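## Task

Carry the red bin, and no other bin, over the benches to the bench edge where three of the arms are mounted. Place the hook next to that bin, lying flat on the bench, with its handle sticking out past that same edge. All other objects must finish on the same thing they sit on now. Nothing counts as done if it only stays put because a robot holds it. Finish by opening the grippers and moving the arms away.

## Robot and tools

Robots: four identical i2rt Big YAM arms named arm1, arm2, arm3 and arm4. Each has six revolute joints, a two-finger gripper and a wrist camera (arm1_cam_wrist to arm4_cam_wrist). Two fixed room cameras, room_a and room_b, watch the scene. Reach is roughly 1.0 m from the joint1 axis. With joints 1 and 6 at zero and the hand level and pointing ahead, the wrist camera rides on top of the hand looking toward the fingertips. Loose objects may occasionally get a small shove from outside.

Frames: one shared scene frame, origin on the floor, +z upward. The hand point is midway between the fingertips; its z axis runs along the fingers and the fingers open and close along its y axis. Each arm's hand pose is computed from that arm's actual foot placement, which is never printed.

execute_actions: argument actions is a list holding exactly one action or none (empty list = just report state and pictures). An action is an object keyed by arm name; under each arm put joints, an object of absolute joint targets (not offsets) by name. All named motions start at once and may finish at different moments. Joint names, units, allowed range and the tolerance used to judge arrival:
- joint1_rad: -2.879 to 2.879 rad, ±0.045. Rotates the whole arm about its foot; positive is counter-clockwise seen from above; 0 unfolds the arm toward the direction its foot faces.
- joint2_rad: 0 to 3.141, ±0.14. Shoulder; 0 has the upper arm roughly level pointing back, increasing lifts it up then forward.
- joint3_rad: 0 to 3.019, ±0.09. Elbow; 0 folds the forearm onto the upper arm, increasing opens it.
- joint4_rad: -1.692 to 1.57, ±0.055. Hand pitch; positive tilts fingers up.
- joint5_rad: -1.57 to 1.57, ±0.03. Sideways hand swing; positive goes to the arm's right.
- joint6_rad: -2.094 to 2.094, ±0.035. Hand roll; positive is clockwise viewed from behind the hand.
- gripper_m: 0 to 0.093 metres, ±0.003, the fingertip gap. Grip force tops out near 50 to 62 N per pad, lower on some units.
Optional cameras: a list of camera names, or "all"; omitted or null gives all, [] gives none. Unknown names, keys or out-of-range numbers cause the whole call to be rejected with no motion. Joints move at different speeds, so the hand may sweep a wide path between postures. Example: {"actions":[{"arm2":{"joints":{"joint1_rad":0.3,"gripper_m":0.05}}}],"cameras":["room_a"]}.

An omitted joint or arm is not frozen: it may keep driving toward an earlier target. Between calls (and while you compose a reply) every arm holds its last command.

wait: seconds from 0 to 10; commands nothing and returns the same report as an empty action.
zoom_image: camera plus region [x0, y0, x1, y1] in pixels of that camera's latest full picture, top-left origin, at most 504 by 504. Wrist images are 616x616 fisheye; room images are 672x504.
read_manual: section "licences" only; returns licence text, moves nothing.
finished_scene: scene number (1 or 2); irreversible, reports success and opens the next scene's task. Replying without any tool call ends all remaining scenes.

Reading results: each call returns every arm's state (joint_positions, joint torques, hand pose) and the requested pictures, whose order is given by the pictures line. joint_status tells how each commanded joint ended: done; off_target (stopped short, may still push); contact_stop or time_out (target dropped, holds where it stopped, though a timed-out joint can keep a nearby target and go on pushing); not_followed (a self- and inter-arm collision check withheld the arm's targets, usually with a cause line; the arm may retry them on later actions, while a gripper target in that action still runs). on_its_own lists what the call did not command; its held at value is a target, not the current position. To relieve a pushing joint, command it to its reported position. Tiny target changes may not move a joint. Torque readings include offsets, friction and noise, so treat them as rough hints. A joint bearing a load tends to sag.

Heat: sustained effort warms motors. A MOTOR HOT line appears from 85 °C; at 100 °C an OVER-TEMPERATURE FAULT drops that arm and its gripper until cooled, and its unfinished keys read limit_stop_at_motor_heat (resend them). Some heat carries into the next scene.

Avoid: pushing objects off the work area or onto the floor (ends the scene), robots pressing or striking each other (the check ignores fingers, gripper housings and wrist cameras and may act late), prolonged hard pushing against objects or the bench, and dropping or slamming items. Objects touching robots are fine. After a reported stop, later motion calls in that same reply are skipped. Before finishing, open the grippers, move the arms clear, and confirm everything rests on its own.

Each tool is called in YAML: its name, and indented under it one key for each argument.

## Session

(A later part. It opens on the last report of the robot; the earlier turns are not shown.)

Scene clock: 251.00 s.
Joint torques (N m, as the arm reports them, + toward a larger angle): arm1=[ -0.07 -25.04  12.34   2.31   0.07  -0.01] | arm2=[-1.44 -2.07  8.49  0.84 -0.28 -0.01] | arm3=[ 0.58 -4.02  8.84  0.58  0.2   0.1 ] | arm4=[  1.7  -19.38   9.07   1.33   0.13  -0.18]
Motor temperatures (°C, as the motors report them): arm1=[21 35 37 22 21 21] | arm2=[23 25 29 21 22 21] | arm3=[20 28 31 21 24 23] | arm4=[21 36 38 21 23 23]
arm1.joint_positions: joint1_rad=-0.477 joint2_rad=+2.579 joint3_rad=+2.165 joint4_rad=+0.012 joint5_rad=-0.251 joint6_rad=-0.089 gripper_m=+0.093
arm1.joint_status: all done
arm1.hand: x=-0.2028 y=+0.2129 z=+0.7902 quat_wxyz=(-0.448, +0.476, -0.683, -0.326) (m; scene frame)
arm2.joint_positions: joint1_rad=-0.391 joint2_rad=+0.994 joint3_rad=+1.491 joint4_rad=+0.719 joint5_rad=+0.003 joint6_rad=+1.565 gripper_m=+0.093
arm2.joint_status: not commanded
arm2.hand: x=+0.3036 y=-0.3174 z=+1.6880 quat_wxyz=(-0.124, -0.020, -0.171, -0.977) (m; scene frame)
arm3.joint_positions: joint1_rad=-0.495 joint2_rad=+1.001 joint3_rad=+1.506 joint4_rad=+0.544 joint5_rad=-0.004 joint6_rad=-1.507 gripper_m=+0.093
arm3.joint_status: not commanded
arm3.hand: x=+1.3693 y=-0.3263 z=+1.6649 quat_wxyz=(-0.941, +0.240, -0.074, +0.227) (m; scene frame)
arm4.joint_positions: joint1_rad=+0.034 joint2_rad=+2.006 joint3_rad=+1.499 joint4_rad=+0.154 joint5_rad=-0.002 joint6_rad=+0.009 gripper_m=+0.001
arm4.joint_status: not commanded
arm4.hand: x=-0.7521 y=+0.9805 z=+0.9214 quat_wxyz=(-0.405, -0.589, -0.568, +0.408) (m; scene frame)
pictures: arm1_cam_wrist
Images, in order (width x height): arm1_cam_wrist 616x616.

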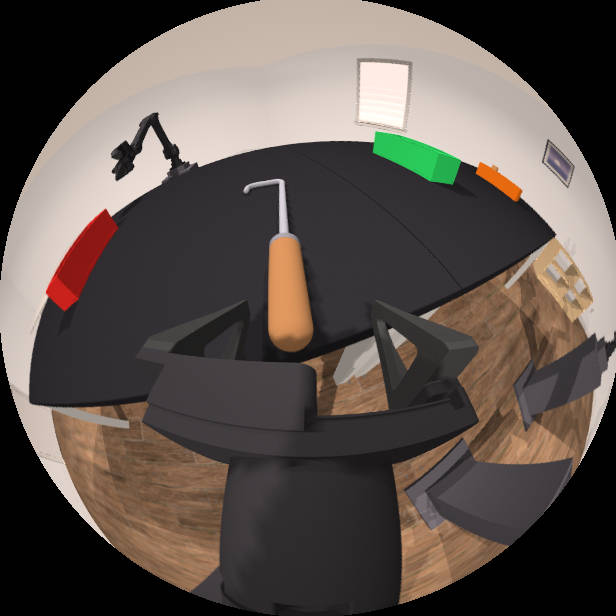

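execute_actions:
  actions:
    - {"arm1":{"joints":{"joint1_rad":-0.452,"joint4_rad":-0.03}}}
  cameras: []

execute_actions:
  actions:
    - {"arm1":{"joints":{"gripper_m":0}}}
  cameras: []

execute_actions:
  actions:
    - {"arm1":{"joints":{"joint2_rad":2.47,"joint3_rad":1.95,"joint4_rad":0.12}}}
  cameras: []

execute_actions:
  actions:
    - {"arm1":{"joints":{"joint2_rad":2.36,"joint3_rad":1.72,"joint4_rad":0.23}}}
  cameras: ["arm1_cam_wrist"]

Scene clock: 260.87 s.
Joint torques (N m, as the arm reports them, + toward a larger angle): arm1=[ -0.06 -24.48  12.26   1.88   0.06  -0.01] | arm2=[-1.72 -1.92  8.44  0.75 -0.27 -0.02] | arm3=[ 0.46 -3.81  8.83  0.52  0.2   0.1 ] | arm4=[  1.7  -19.39   9.07   1.32   0.13  -0.18]
Motor temperatures (°C, as the motors report them): arm1=[21 36 37 22 21 21] | arm2=[23 25 29 21 22 21] | arm3=[20 28 31 21 24 23] | arm4=[21 36 38 21 23 23]
arm1.joint_positions: joint1_rad=-0.457 joint2_rad=+2.579 joint3_rad=+2.165 joint4_rad=-0.012 joint5_rad=-0.251 joint6_rad=-0.089 gripper_m=+0.093
arm1.joint_status: all done
arm1.hand: x=-0.2208 y=+0.2212 z=+0.7850 quat_wxyz=(-0.435, +0.485, -0.685, -0.327) (m; scene frame)
arm2.joint_positions: joint1_rad=-0.391 joint2_rad=+0.994 joint3_rad=+1.491 joint4_rad=+0.719 joint5_rad=+0.003 joint6_rad=+1.565 gripper_m=+0.093
arm2.joint_status: not commanded
arm2.hand: x=+0.3036 y=-0.3174 z=+1.6880 quat_wxyz=(-0.124, -0.020, -0.171, -0.977) (m; scene frame)
arm3.joint_positions: joint1_rad=-0.495 joint2_rad=+1.001 joint3_rad=+1.506 joint4_rad=+0.544 joint5_rad=-0.004 joint6_rad=-1.507 gripper_m=+0.093
arm3.joint_status: not commanded
arm3.hand: x=+1.3693 y=-0.3263 z=+1.6649 quat_wxyz=(-0.941, +0.240, -0.074, +0.227) (m; scene frame)
arm4.joint_positions: joint1_rad=+0.034 joint2_rad=+2.006 joint3_rad=+1.499 joint4_rad=+0.154 joint5_rad=-0.002 joint6_rad=+0.009 gripper_m=+0.001
arm4.joint_status: not commanded
arm4.hand: x=-0.7521 y=+0.9805 z=+0.9214 quat_wxyz=(-0.405, -0.589, -0.568, +0.408) (m; scene frame)
pictures: none
No camera images: the call's "cameras" was empty. Leave "cameras" out to get every camera's image.

Scene clock: 261.57 s.
Joint torques (N m, as the arm reports them, + toward a larger angle): arm1=[  0.   -24.36  12.32   1.93   0.01   0.02] | arm2=[-1.39 -1.93  8.42  0.89 -0.28 -0.02] | arm3=[ 0.44 -3.66  8.83  0.61  0.19  0.09] | arm4=[  1.72 -19.37   9.07   1.32   0.13  -0.18]
Motor temperatures (°C, as the motors report them): arm1=[21 36 37 22 21 21] | arm2=[23 25 29 21 22 21] | arm3=[20 28 31 21 24 23] | arm4=[21 36 38 21 23 23]
arm1.joint_positions: joint1_rad=-0.456 joint2_rad=+2.579 joint3_rad=+2.165 joint4_rad=-0.014 joint5_rad=-0.251 joint6_rad=-0.092 gripper_m=+0.032
arm1.joint_status: gripper_m off_target (ended at +0.032, target +0.000)
arm1.hand: x=-0.2217 y=+0.2216 z=+0.7846 quat_wxyz=(-0.435, +0.486, -0.684, -0.326) (m; scene frame)
arm2.joint_positions: joint1_rad=-0.391 joint2_rad=+0.994 joint3_rad=+1.491 joint4_rad=+0.719 joint5_rad=+0.003 joint6_rad=+1.565 gripper_m=+0.093
arm2.joint_status: not commanded
arm2.hand: x=+0.3036 y=-0.3174 z=+1.6880 quat_wxyz=(-0.124, -0.020, -0.171, -0.977) (m; scene frame)
arm3.joint_positions: joint1_rad=-0.495 joint2_rad=+1.001 joint3_rad=+1.506 joint4_rad=+0.544 joint5_rad=-0.004 joint6_rad=-1.507 gripper_m=+0.093
arm3.joint_status: not commanded
arm3.hand: x=+1.3693 y=-0.3263 z=+1.6649 quat_wxyz=(-0.941, +0.240, -0.074, +0.227) (m; scene frame)
arm4.joint_positions: joint1_rad=+0.034 joint2_rad=+2.006 joint3_rad=+1.499 joint4_rad=+0.154 joint5_rad=-0.002 joint6_rad=+0.009 gripper_m=+0.001
arm4.joint_status: not commanded
arm4.hand: x=-0.7521 y=+0.9805 z=+0.9214 quat_wxyz=(-0.405, -0.589, -0.568, +0.408) (m; scene frame)
pictures: none
No camera images: the call's "cameras" was empty. Leave "cameras" out to get every camera's image.

Scene clock: 262.50 s.
Joint torques (N m, as the arm reports them, + toward a larger angle): arm1=[ -0.29 -25.42   8.86   3.52   0.01   0.02] | arm2=[-1.74 -1.72  8.44  0.79 -0.3   0.  ] | arm3=[ 0.61 -3.59  8.87  0.61  0.2   0.11] | arm4=[  1.71 -19.33   9.06   1.32   0.13  -0.18]
Motor temperatures (°C, as the motors report them): arm1=[21 36 37 22 21 21] | arm2=[23 25 29 21 22 21] | arm3=[20 28 31 21 24 23] | arm4=[21 36 38 21 23 23]
arm1.joint_positions: joint1_rad=-0.456 joint2_rad=+2.486 joint3_rad=+1.967 joint4_rad=+0.100 joint5_rad=-0.250 joint6_rad=-0.092 gripper_m=+0.032
arm1.joint_status: all done
arm1.hand: x=-0.2392 y=+0.1949 z=+0.7836 quat_wxyz=(-0.439, +0.485, -0.682, -0.327) (m; scene frame)
arm2.joint_positions: joint1_rad=-0.391 joint2_rad=+0.994 joint3_rad=+1.491 joint4_rad=+0.719 joint5_rad=+0.003 joint6_rad=+1.565 gripper_m=+0.093
arm2.joint_status: not commanded
arm2.hand: x=+0.3036 y=-0.3174 z=+1.6880 quat_wxyz=(-0.124, -0.020, -0.171, -0.977) (m; scene frame)
arm3.joint_positions: joint1_rad=-0.495 joint2_rad=+1.001 joint3_rad=+1.506 joint4_rad=+0.544 joint5_rad=-0.004 joint6_rad=-1.507 gripper_m=+0.093
arm3.joint_status: not commanded
arm3.hand: x=+1.3693 y=-0.3263 z=+1.6649 quat_wxyz=(-0.941, +0.240, -0.074, +0.227) (m; scene frame)
arm4.joint_positions: joint1_rad=+0.034 joint2_rad=+2.006 joint3_rad=+1.499 joint4_rad=+0.154 joint5_rad=-0.002 joint6_rad=+0.009 gripper_m=+0.001
arm4.joint_status: not commanded
arm4.hand: x=-0.7521 y=+0.9805 z=+0.9214 quat_wxyz=(-0.405, -0.589, -0.568, +0.408) (m; scene frame)
pictures: none
No camera images: the call's "cameras" was empty. Leave "cameras" out to get every camera's image.

Scene clock: 263.43 s.
Joint torques (N m, as the arm reports them, + toward a larger angle): arm1=[ -0.31 -23.65   8.2    3.48  -0.01   0.02] | arm2=[-1.61 -2.16  8.42  0.73 -0.27  0.  ] | arm3=[ 0.46 -3.78  8.87  0.61  0.22  0.08] | arm4=[  1.67 -19.37   9.07   1.32   0.13  -0.18]
Motor temperatures (°C, as the motors report them): arm1=[21 36 37 22 21 21] | arm2=[23 25 29 21 22 21] | arm3=[20 28 31 21 24 23] | arm4=[21 36 39 21 23 23]
arm1.joint_positions: joint1_rad=-0.456 joint2_rad=+2.373 joint3_rad=+1.738 joint4_rad=+0.211 joint5_rad=-0.249 joint6_rad=-0.092 gripper_m=+0.032
arm1.joint_status: all done
arm1.hand: x=-0.2651 y=+0.1557 z=+0.7828 quat_wxyz=(-0.437, +0.486, -0.683, -0.326) (m; scene frame)
arm2.joint_positions: joint1_rad=-0.391 joint2_rad=+0.994 joint3_rad=+1.491 joint4_rad=+0.719 joint5_rad=+0.003 joint6_rad=+1.565 gripper_m=+0.093
arm2.joint_status: not commanded
arm2.hand: x=+0.3036 y=-0.3174 z=+1.6880 quat_wxyz=(-0.124, -0.020, -0.171, -0.977) (m; scene frame)
arm3.joint_positions: joint1_rad=-0.495 joint2_rad=+1.001 joint3_rad=+1.506 joint4_rad=+0.544 joint5_rad=-0.004 joint6_rad=-1.507 gripper_m=+0.093
arm3.joint_status: not commanded
arm3.hand: x=+1.3693 y=-0.3263 z=+1.6649 quat_wxyz=(-0.941, +0.240, -0.074, +0.227) (m; scene frame)
arm4.joint_positions: joint1_rad=+0.034 joint2_rad=+2.006 joint3_rad=+1.499 joint4_rad=+0.154 joint5_rad=-0.002 joint6_rad=+0.009 gripper_m=+0.001
arm4.joint_status: not commanded
arm4.hand: x=-0.7521 y=+0.9805 z=+0.9214 quat_wxyz=(-0.405, -0.589, -0.568, +0.408) (m; scene frame)
pictures: arm1_cam_wrist
Images, in order (width x height): arm1_cam_wrist 616x616.

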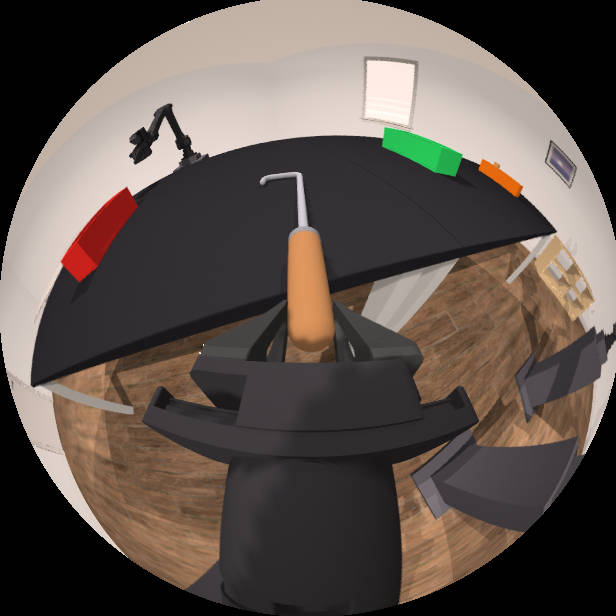

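execute_actions:
  actions:
    - {"arm1":{"joints":{"gripper_m":0.08}}}
  cameras: []

execute_actions:
  actions:
    - {"arm1":{"joints":{"joint2_rad":2.555,"joint3_rad":1.82,"joint4_rad":0.77,"joint5_rad":-0.29,"joint6_rad":0.01}}}
  cameras: ["arm1_cam_wrist"]

Scene clock: 268.50 s.
Joint torques (N m, as the arm reports them, + toward a larger angle): arm1=[ -0.34 -23.48   8.88   3.45  -0.02   0.02] | arm2=[-1.27 -2.25  8.42  0.66 -0.33  0.03] | arm3=[ 0.78 -3.9   8.8   0.61  0.24  0.11] | arm4=[  1.69 -19.38   9.07   1.32   0.13  -0.18]
Motor temperatures (°C, as the motors report them): arm1=[21 36 36 22 21 21] | arm2=[23 25 29 21 22 21] | arm3=[20 28 31 21 24 23] | arm4=[21 36 39 21 23 23]
arm1.joint_positions: joint1_rad=-0.456 joint2_rad=+2.373 joint3_rad=+1.730 joint4_rad=+0.211 joint5_rad=-0.249 joint6_rad=-0.092 gripper_m=+0.080
arm1.joint_status: all done
arm1.hand: x=-0.2664 y=+0.1537 z=+0.7790 quat_wxyz=(-0.434, +0.486, -0.685, -0.325) (m; scene frame)
arm2.joint_positions: joint1_rad=-0.391 joint2_rad=+0.994 joint3_rad=+1.491 joint4_rad=+0.719 joint5_rad=+0.003 joint6_rad=+1.565 gripper_m=+0.093
arm2.joint_status: not commanded
arm2.hand: x=+0.3036 y=-0.3174 z=+1.6880 quat_wxyz=(-0.124, -0.020, -0.171, -0.977) (m; scene frame)
arm3.joint_positions: joint1_rad=-0.495 joint2_rad=+1.001 joint3_rad=+1.506 joint4_rad=+0.544 joint5_rad=-0.004 joint6_rad=-1.507 gripper_m=+0.093
arm3.joint_status: not commanded
arm3.hand: x=+1.3693 y=-0.3263 z=+1.6649 quat_wxyz=(-0.941, +0.240, -0.074, +0.227) (m; scene frame)
arm4.joint_positions: joint1_rad=+0.034 joint2_rad=+2.006 joint3_rad=+1.499 joint4_rad=+0.154 joint5_rad=-0.002 joint6_rad=+0.009 gripper_m=+0.001
arm4.joint_status: not commanded
arm4.hand: x=-0.7521 y=+0.9805 z=+0.9214 quat_wxyz=(-0.405, -0.589, -0.568, +0.408) (m; scene frame)
pictures: none
No camera images: the call's "cameras" was empty. Leave "cameras" out to get every camera's image.

Scene clock: 269.83 s.
Joint torques (N m, as the arm reports them, + toward a larger angle): arm1=[ -0.27 -22.56  12.03   3.8   -0.01   0.24] | arm2=[-1.39 -2.15  8.58  0.76 -0.28 -0.01] | arm3=[ 0.38 -3.72  8.8   0.59  0.23  0.1 ] | arm4=[  1.73 -19.35   9.07   1.32   0.13  -0.17]
Motor temperatures (°C, as the motors report them): arm1=[21 36 36 22 21 21] | arm2=[23 25 29 21 22 21] | arm3=[20 28 31 21 24 23] | arm4=[21 36 39 21 23 23]
arm1.joint_positions: joint1_rad=-0.456 joint2_rad=+2.552 joint3_rad=+1.788 joint4_rad=+0.745 joint5_rad=-0.288 joint6_rad=-0.002 gripper_m=+0.080
arm1.joint_status: all done
arm1.hand: x=-0.2588 y=+0.1766 z=+0.7791 quat_wxyz=(-0.560, +0.423, -0.578, -0.417) (m; scene frame)
arm2.joint_positions: joint1_rad=-0.391 joint2_rad=+0.994 joint3_rad=+1.491 joint4_rad=+0.719 joint5_rad=+0.003 joint6_rad=+1.565 gripper_m=+0.093
arm2.joint_status: not commanded
arm2.hand: x=+0.3036 y=-0.3174 z=+1.6880 quat_wxyz=(-0.124, -0.020, -0.171, -0.977) (m; scene frame)
arm3.joint_positions: joint1_rad=-0.495 joint2_rad=+1.001 joint3_rad=+1.506 joint4_rad=+0.544 joint5_rad=-0.004 joint6_rad=-1.507 gripper_m=+0.093
arm3.joint_status: not commanded
arm3.hand: x=+1.3693 y=-0.3263 z=+1.6649 quat_wxyz=(-0.941, +0.240, -0.074, +0.227) (m; scene frame)
arm4.joint_positions: joint1_rad=+0.034 joint2_rad=+2.006 joint3_rad=+1.499 joint4_rad=+0.154 joint5_rad=-0.002 joint6_rad=+0.009 gripper_m=+0.001
arm4.joint_status: not commanded
arm4.hand: x=-0.7521 y=+0.9805 z=+0.9214 quat_wxyz=(-0.405, -0.589, -0.568, +0.408) (m; scene frame)
pictures: arm1_cam_wrist
Images, in order (width x height): arm1_cam_wrist 616x616.

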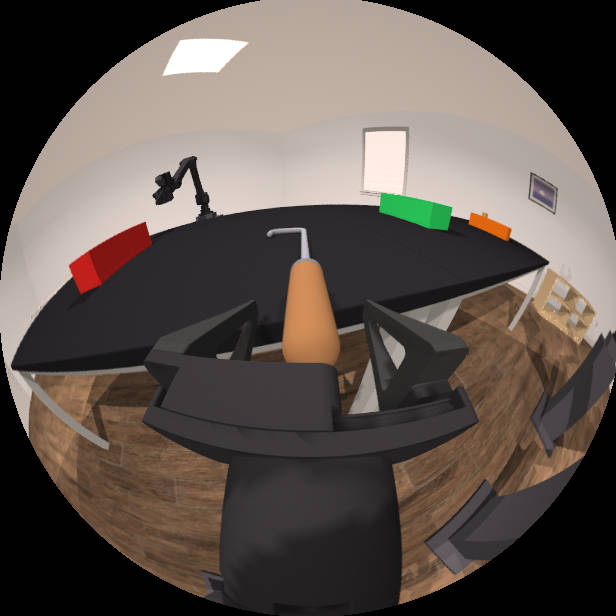

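execute_actions:
  actions:
    - {"arm1":{"joints":{"gripper_m":0,"joint4_rad":0.79}}}
  cameras: []

execute_actions:
  actions:
    - {"arm1":{"joints":{"joint2_rad":2.49,"joint6_rad":-0.8}}}
  cameras: []

execute_actions:
  actions:
    - {"arm1":{"joints":{"joint2_rad":2.44,"joint6_rad":-1.58}}}
  cameras: ["arm1_cam_wrist"]

Scene clock: 276.93 s.
Joint torques (N m, as the arm reports them, + toward a larger angle): arm1=[ -0.41 -23.05  11.95   3.77   0.08   0.23] | arm2=[-1.31 -2.09  8.39  0.8  -0.32 -0.01] | arm3=[ 0.45 -3.4   8.87  0.62  0.23  0.12] | arm4=[  1.71 -19.35   9.07   1.32   0.13  -0.18]
Motor temperatures (°C, as the motors report them): arm1=[21 37 36 22 21 21] | arm2=[23 25 29 21 22 21] | arm3=[20 28 31 21 24 23] | arm4=[21 37 39 21 23 23]
arm1.joint_positions: joint1_rad=-0.456 joint2_rad=+2.552 joint3_rad=+1.788 joint4_rad=+0.765 joint5_rad=-0.290 joint6_rad=+0.000 gripper_m=+0.032
arm1.joint_status: gripper_m off_target (ended at +0.032, target +0.000); the others done
arm1.hand: x=-0.2592 y=+0.1768 z=+0.7838 quat_wxyz=(-0.565, +0.421, -0.571, -0.421) (m; scene frame)
arm2.joint_positions: joint1_rad=-0.391 joint2_rad=+0.994 joint3_rad=+1.491 joint4_rad=+0.719 joint5_rad=+0.003 joint6_rad=+1.565 gripper_m=+0.093
arm2.joint_status: not commanded
arm2.hand: x=+0.3036 y=-0.3174 z=+1.6880 quat_wxyz=(-0.124, -0.020, -0.171, -0.977) (m; scene frame)
arm3.joint_positions: joint1_rad=-0.495 joint2_rad=+1.001 joint3_rad=+1.506 joint4_rad=+0.544 joint5_rad=-0.004 joint6_rad=-1.507 gripper_m=+0.093
arm3.joint_status: not commanded
arm3.hand: x=+1.3693 y=-0.3263 z=+1.6649 quat_wxyz=(-0.941, +0.240, -0.074, +0.227) (m; scene frame)
arm4.joint_positions: joint1_rad=+0.034 joint2_rad=+2.006 joint3_rad=+1.499 joint4_rad=+0.154 joint5_rad=-0.002 joint6_rad=+0.009 gripper_m=+0.001
arm4.joint_status: not commanded
arm4.hand: x=-0.7521 y=+0.9805 z=+0.9214 quat_wxyz=(-0.405, -0.589, -0.568, +0.408) (m; scene frame)
pictures: none
No camera images: the call's "cameras" was empty. Leave "cameras" out to get every camera's image.

Scene clock: 278.67 s.
Joint torques (N m, as the arm reports them, + toward a larger angle): arm1=[ -0.29 -25.18  12.11   3.49   0.19  -0.15] | arm2=[-1.38 -2.05  8.47  0.75 -0.29 -0.01] | arm3=[ 0.16 -3.54  8.81  0.56  0.21  0.1 ] | arm4=[  1.75 -19.39   9.06   1.31   0.13  -0.18]
Motor temperatures (°C, as the motors report them): arm1=[21 37 36 22 21 21] | arm2=[23 25 29 21 22 21] | arm3=[20 28 31 21 24 23] | arm4=[21 37 39 21 23 23]
arm1.joint_positions: joint1_rad=-0.456 joint2_rad=+2.518 joint3_rad=+1.788 joint4_rad=+0.771 joint5_rad=-0.292 joint6_rad=-0.769 gripper_m=+0.032
arm1.joint_status: all done
arm1.hand: x=-0.2576 y=+0.1798 z=+0.8146 quat_wxyz=(-0.695, +0.596, -0.360, -0.178) (m; scene frame)
arm2.joint_positions: joint1_rad=-0.391 joint2_rad=+0.994 joint3_rad=+1.491 joint4_rad=+0.719 joint5_rad=+0.003 joint6_rad=+1.565 gripper_m=+0.093
arm2.joint_status: not commanded
arm2.hand: x=+0.3036 y=-0.3174 z=+1.6880 quat_wxyz=(-0.124, -0.020, -0.171, -0.977) (m; scene frame)
arm3.joint_positions: joint1_rad=-0.495 joint2_rad=+1.001 joint3_rad=+1.506 joint4_rad=+0.544 joint5_rad=-0.004 joint6_rad=-1.507 gripper_m=+0.093
arm3.joint_status: not commanded
arm3.hand: x=+1.3693 y=-0.3263 z=+1.6649 quat_wxyz=(-0.941, +0.240, -0.074, +0.227) (m; scene frame)
arm4.joint_positions: joint1_rad=+0.034 joint2_rad=+2.006 joint3_rad=+1.499 joint4_rad=+0.154 joint5_rad=-0.002 joint6_rad=+0.009 gripper_m=+0.001
arm4.joint_status: not commanded
arm4.hand: x=-0.7521 y=+0.9805 z=+0.9214 quat_wxyz=(-0.405, -0.589, -0.568, +0.408) (m; scene frame)
pictures: none
No camera images: the call's "cameras" was empty. Leave "cameras" out to get every camera's image.

Scene clock: 280.40 s.
Joint torques (N m, as the arm reports them, + toward a larger angle): arm1=[ -0.34 -26.97  12.24   3.47   0.19   0.07] | arm2=[-1.21 -1.9   8.5   0.7  -0.29  0.01] | arm3=[ 0.35 -3.42  8.81  0.54  0.22  0.1 ] | arm4=[  1.72 -19.39   9.07   1.32   0.13  -0.17]
Motor temperatures (°C, as the motors report them): arm1=[21 37 37 22 21 21] | arm2=[23 25 29 21 22 21] | arm3=[20 28 31 21 24 23] | arm4=[21 37 39 21 23 23]
arm1.joint_positions: joint1_rad=-0.455 joint2_rad=+2.493 joint3_rad=+1.788 joint4_rad=+0.771 joint5_rad=-0.292 joint6_rad=-1.565 gripper_m=+0.032
arm1.joint_status: all done
arm1.hand: x=-0.2568 y=+0.1815 z=+0.8362 quat_wxyz=(-0.718, +0.681, -0.097, +0.109) (m; scene frame)
arm2.joint_positions: joint1_rad=-0.391 joint2_rad=+0.994 joint3_rad=+1.491 joint4_rad=+0.719 joint5_rad=+0.003 joint6_rad=+1.565 gripper_m=+0.093
arm2.joint_status: not commanded
arm2.hand: x=+0.3036 y=-0.3174 z=+1.6880 quat_wxyz=(-0.124, -0.020, -0.171, -0.977) (m; scene frame)
arm3.joint_positions: joint1_rad=-0.495 joint2_rad=+1.001 joint3_rad=+1.506 joint4_rad=+0.544 joint5_rad=-0.004 joint6_rad=-1.507 gripper_m=+0.093
arm3.joint_status: not commanded
arm3.hand: x=+1.3693 y=-0.3263 z=+1.6649 quat_wxyz=(-0.941, +0.240, -0.074, +0.227) (m; scene frame)
arm4.joint_positions: joint1_rad=+0.034 joint2_rad=+2.006 joint3_rad=+1.499 joint4_rad=+0.154 joint5_rad=-0.002 joint6_rad=+0.009 gripper_m=+0.001
arm4.joint_status: not commanded
arm4.hand: x=-0.7521 y=+0.9805 z=+0.9214 quat_wxyz=(-0.405, -0.589, -0.568, +0.408) (m; scene frame)
pictures: arm1_cam_wrist
Images, in order (width x height): arm1_cam_wrist 616x616.

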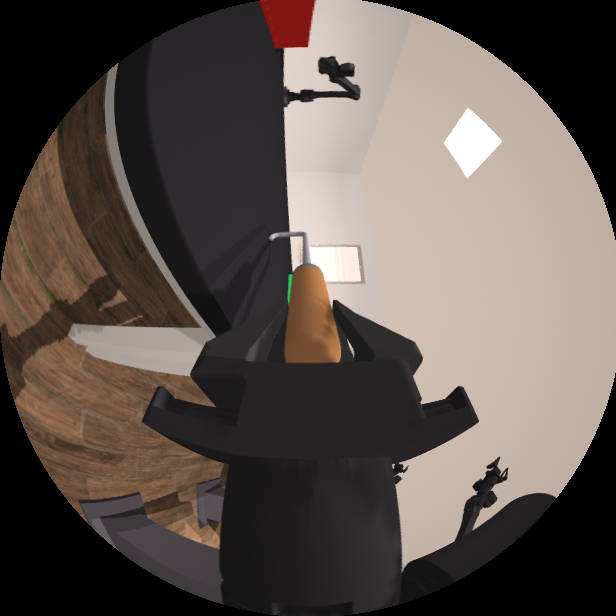

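execute_actions:
  actions:
    - {"arm1":{"joints":{"joint2_rad":2.0,"joint3_rad":1.36,"joint4_rad":0.83,"joint5_rad":0,"joint1_rad":-0.3}}}
  cameras: []

execute_actions:
  actions:
    - {"arm1":{"joints":{"joint1_rad":-0.05}}}
  cameras: []

execute_actions:
  actions:
    - {"arm1":{"joints":{"joint1_rad":0.19}}}
  cameras: ["arm1_cam_wrist","arm4_cam_wrist","room_a"]

Scene clock: 289.17 s.
Joint torques (N m, as the arm reports them, + toward a larger angle): arm1=[ -0.63 -20.62  11.17   4.7    0.08   0.07] | arm2=[-1.51 -2.1   8.46  0.74 -0.27 -0.01] | arm3=[ 0.41 -3.65  8.84  0.59  0.23  0.11] | arm4=[  1.71 -19.34   9.07   1.32   0.13  -0.18]
Motor temperatures (°C, as the motors report them): arm1=[21 38 37 22 21 21] | arm2=[23 25 29 21 22 21] | arm3=[20 28 31 21 24 23] | arm4=[21 37 39 21 23 23]
arm1.joint_positions: joint1_rad=-0.303 joint2_rad=+2.020 joint3_rad=+1.342 joint4_rad=+0.782 joint5_rad=+0.000 joint6_rad=-1.566 gripper_m=+0.032
arm1.joint_status: all done
arm1.hand: x=-0.3767 y=+0.1268 z=+0.9924 quat_wxyz=(-0.723, +0.656, -0.147, +0.156) (m; scene frame)
arm2.joint_positions: joint1_rad=-0.391 joint2_rad=+0.994 joint3_rad=+1.491 joint4_rad=+0.719 joint5_rad=+0.003 joint6_rad=+1.565 gripper_m=+0.093
arm2.joint_status: not commanded
arm2.hand: x=+0.3036 y=-0.3174 z=+1.6880 quat_wxyz=(-0.124, -0.020, -0.171, -0.977) (m; scene frame)
arm3.joint_positions: joint1_rad=-0.495 joint2_rad=+1.001 joint3_rad=+1.506 joint4_rad=+0.544 joint5_rad=-0.004 joint6_rad=-1.507 gripper_m=+0.093
arm3.joint_status: not commanded
arm3.hand: x=+1.3693 y=-0.3263 z=+1.6649 quat_wxyz=(-0.941, +0.240, -0.074, +0.227) (m; scene frame)
arm4.joint_positions: joint1_rad=+0.034 joint2_rad=+2.006 joint3_rad=+1.499 joint4_rad=+0.154 joint5_rad=-0.002 joint6_rad=+0.009 gripper_m=+0.001
arm4.joint_status: not commanded
arm4.hand: x=-0.7521 y=+0.9805 z=+0.9214 quat_wxyz=(-0.405, -0.589, -0.568, +0.408) (m; scene frame)
pictures: none
No camera images: the call's "cameras" was empty. Leave "cameras" out to get every camera's image.

Scene clock: 290.93 s.
Joint torques (N m, as the arm reports them, + toward a larger angle): arm1=[  0.02 -20.1   11.21   4.72   0.08   0.07] | arm2=[-1.5  -2.01  8.5   0.78 -0.25 -0.01] | arm3=[ 0.13 -3.84  8.85  0.52  0.2   0.1 ] | arm4=[  1.72 -19.37   9.07   1.33   0.13  -0.18]
Motor temperatures (°C, as the motors report them): arm1=[21 38 37 22 21 21] | arm2=[23 25 29 21 22 21] | arm3=[20 28 31 21 24 23] | arm4=[21 37 39 21 23 23]
arm1.joint_positions: joint1_rad=-0.058 joint2_rad=+2.020 joint3_rad=+1.342 joint4_rad=+0.782 joint5_rad=+0.000 joint6_rad=-1.566 gripper_m=+0.032
arm1.joint_status: all done
arm1.hand: x=-0.5607 y=+0.1860 z=+0.9933 quat_wxyz=(-0.737, +0.669, -0.066, +0.066) (m; scene frame)
arm2.joint_positions: joint1_rad=-0.391 joint2_rad=+0.994 joint3_rad=+1.491 joint4_rad=+0.719 joint5_rad=+0.003 joint6_rad=+1.565 gripper_m=+0.093
arm2.joint_status: not commanded
arm2.hand: x=+0.3036 y=-0.3174 z=+1.6880 quat_wxyz=(-0.124, -0.020, -0.171, -0.977) (m; scene frame)
arm3.joint_positions: joint1_rad=-0.495 joint2_rad=+1.001 joint3_rad=+1.506 joint4_rad=+0.544 joint5_rad=-0.004 joint6_rad=-1.507 gripper_m=+0.093
arm3.joint_status: not commanded
arm3.hand: x=+1.3693 y=-0.3263 z=+1.6649 quat_wxyz=(-0.941, +0.240, -0.074, +0.227) (m; scene frame)
arm4.joint_positions: joint1_rad=+0.034 joint2_rad=+2.006 joint3_rad=+1.499 joint4_rad=+0.154 joint5_rad=-0.002 joint6_rad=+0.009 gripper_m=+0.001
arm4.joint_status: not commanded
arm4.hand: x=-0.7521 y=+0.9805 z=+0.9214 quat_wxyz=(-0.405, -0.589, -0.568, +0.408) (m; scene frame)
pictures: none
No camera images: the call's "cameras" was empty. Leave "cameras" out to get every camera's image.

Scene clock: 292.67 s.
Joint torques (N m, as the arm reports them, + toward a larger angle): arm1=[  0.32 -20.24  11.24   4.74   0.11   0.07] | arm2=[-1.09 -2.06  8.43  0.71 -0.34 -0.01] | arm3=[ 0.25 -3.72  8.82  0.6   0.22  0.11] | arm4=[  1.71 -19.34   9.07   1.32   0.13  -0.18]
Motor temperatures (°C, as the motors report them): arm1=[21 38 37 22 21 21] | arm2=[23 25 29 21 22 21] | arm3=[20 28 31 21 24 23] | arm4=[21 37 39 21 23 23]
arm1.joint_positions: joint1_rad=+0.182 joint2_rad=+2.020 joint3_rad=+1.342 joint4_rad=+0.782 joint5_rad=+0.000 joint6_rad=-1.566 gripper_m=+0.032
arm1.joint_status: all done
arm1.hand: x=-0.7493 y=+0.1989 z=+0.9945 quat_wxyz=(-0.740, +0.672, +0.013, -0.023) (m; scene frame)
arm2.joint_positions: joint1_rad=-0.391 joint2_rad=+0.994 joint3_rad=+1.491 joint4_rad=+0.719 joint5_rad=+0.003 joint6_rad=+1.565 gripper_m=+0.093
arm2.joint_status: not commanded
arm2.hand: x=+0.3036 y=-0.3174 z=+1.6880 quat_wxyz=(-0.124, -0.020, -0.171, -0.977) (m; scene frame)
arm3.joint_positions: joint1_rad=-0.495 joint2_rad=+1.001 joint3_rad=+1.506 joint4_rad=+0.544 joint5_rad=-0.004 joint6_rad=-1.507 gripper_m=+0.093
arm3.joint_status: not commanded
arm3.hand: x=+1.3693 y=-0.3263 z=+1.6649 quat_wxyz=(-0.941, +0.240, -0.074, +0.227) (m; scene frame)
arm4.joint_positions: joint1_rad=+0.034 joint2_rad=+2.006 joint3_rad=+1.499 joint4_rad=+0.154 joint5_rad=-0.002 joint6_rad=+0.009 gripper_m=+0.001
arm4.joint_status: not commanded
arm4.hand: x=-0.7521 y=+0.9805 z=+0.9214 quat_wxyz=(-0.405, -0.589, -0.568, +0.408) (m; scene frame)
pictures: arm1_cam_wrist, arm4_cam_wrist, room_a
Images, in order (width x height): arm1_cam_wrist 616x616, arm4_cam_wrist 616x616, room_a 672x504.

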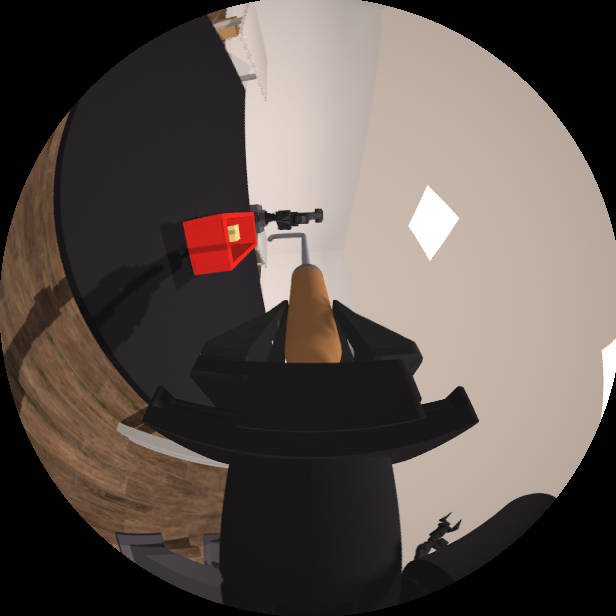

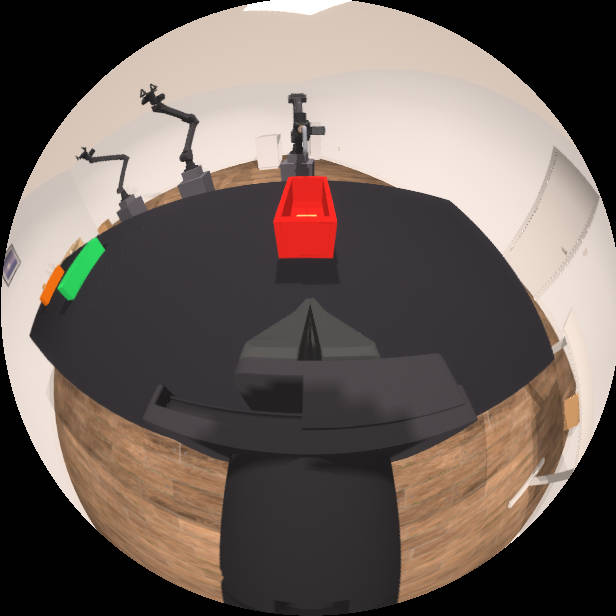

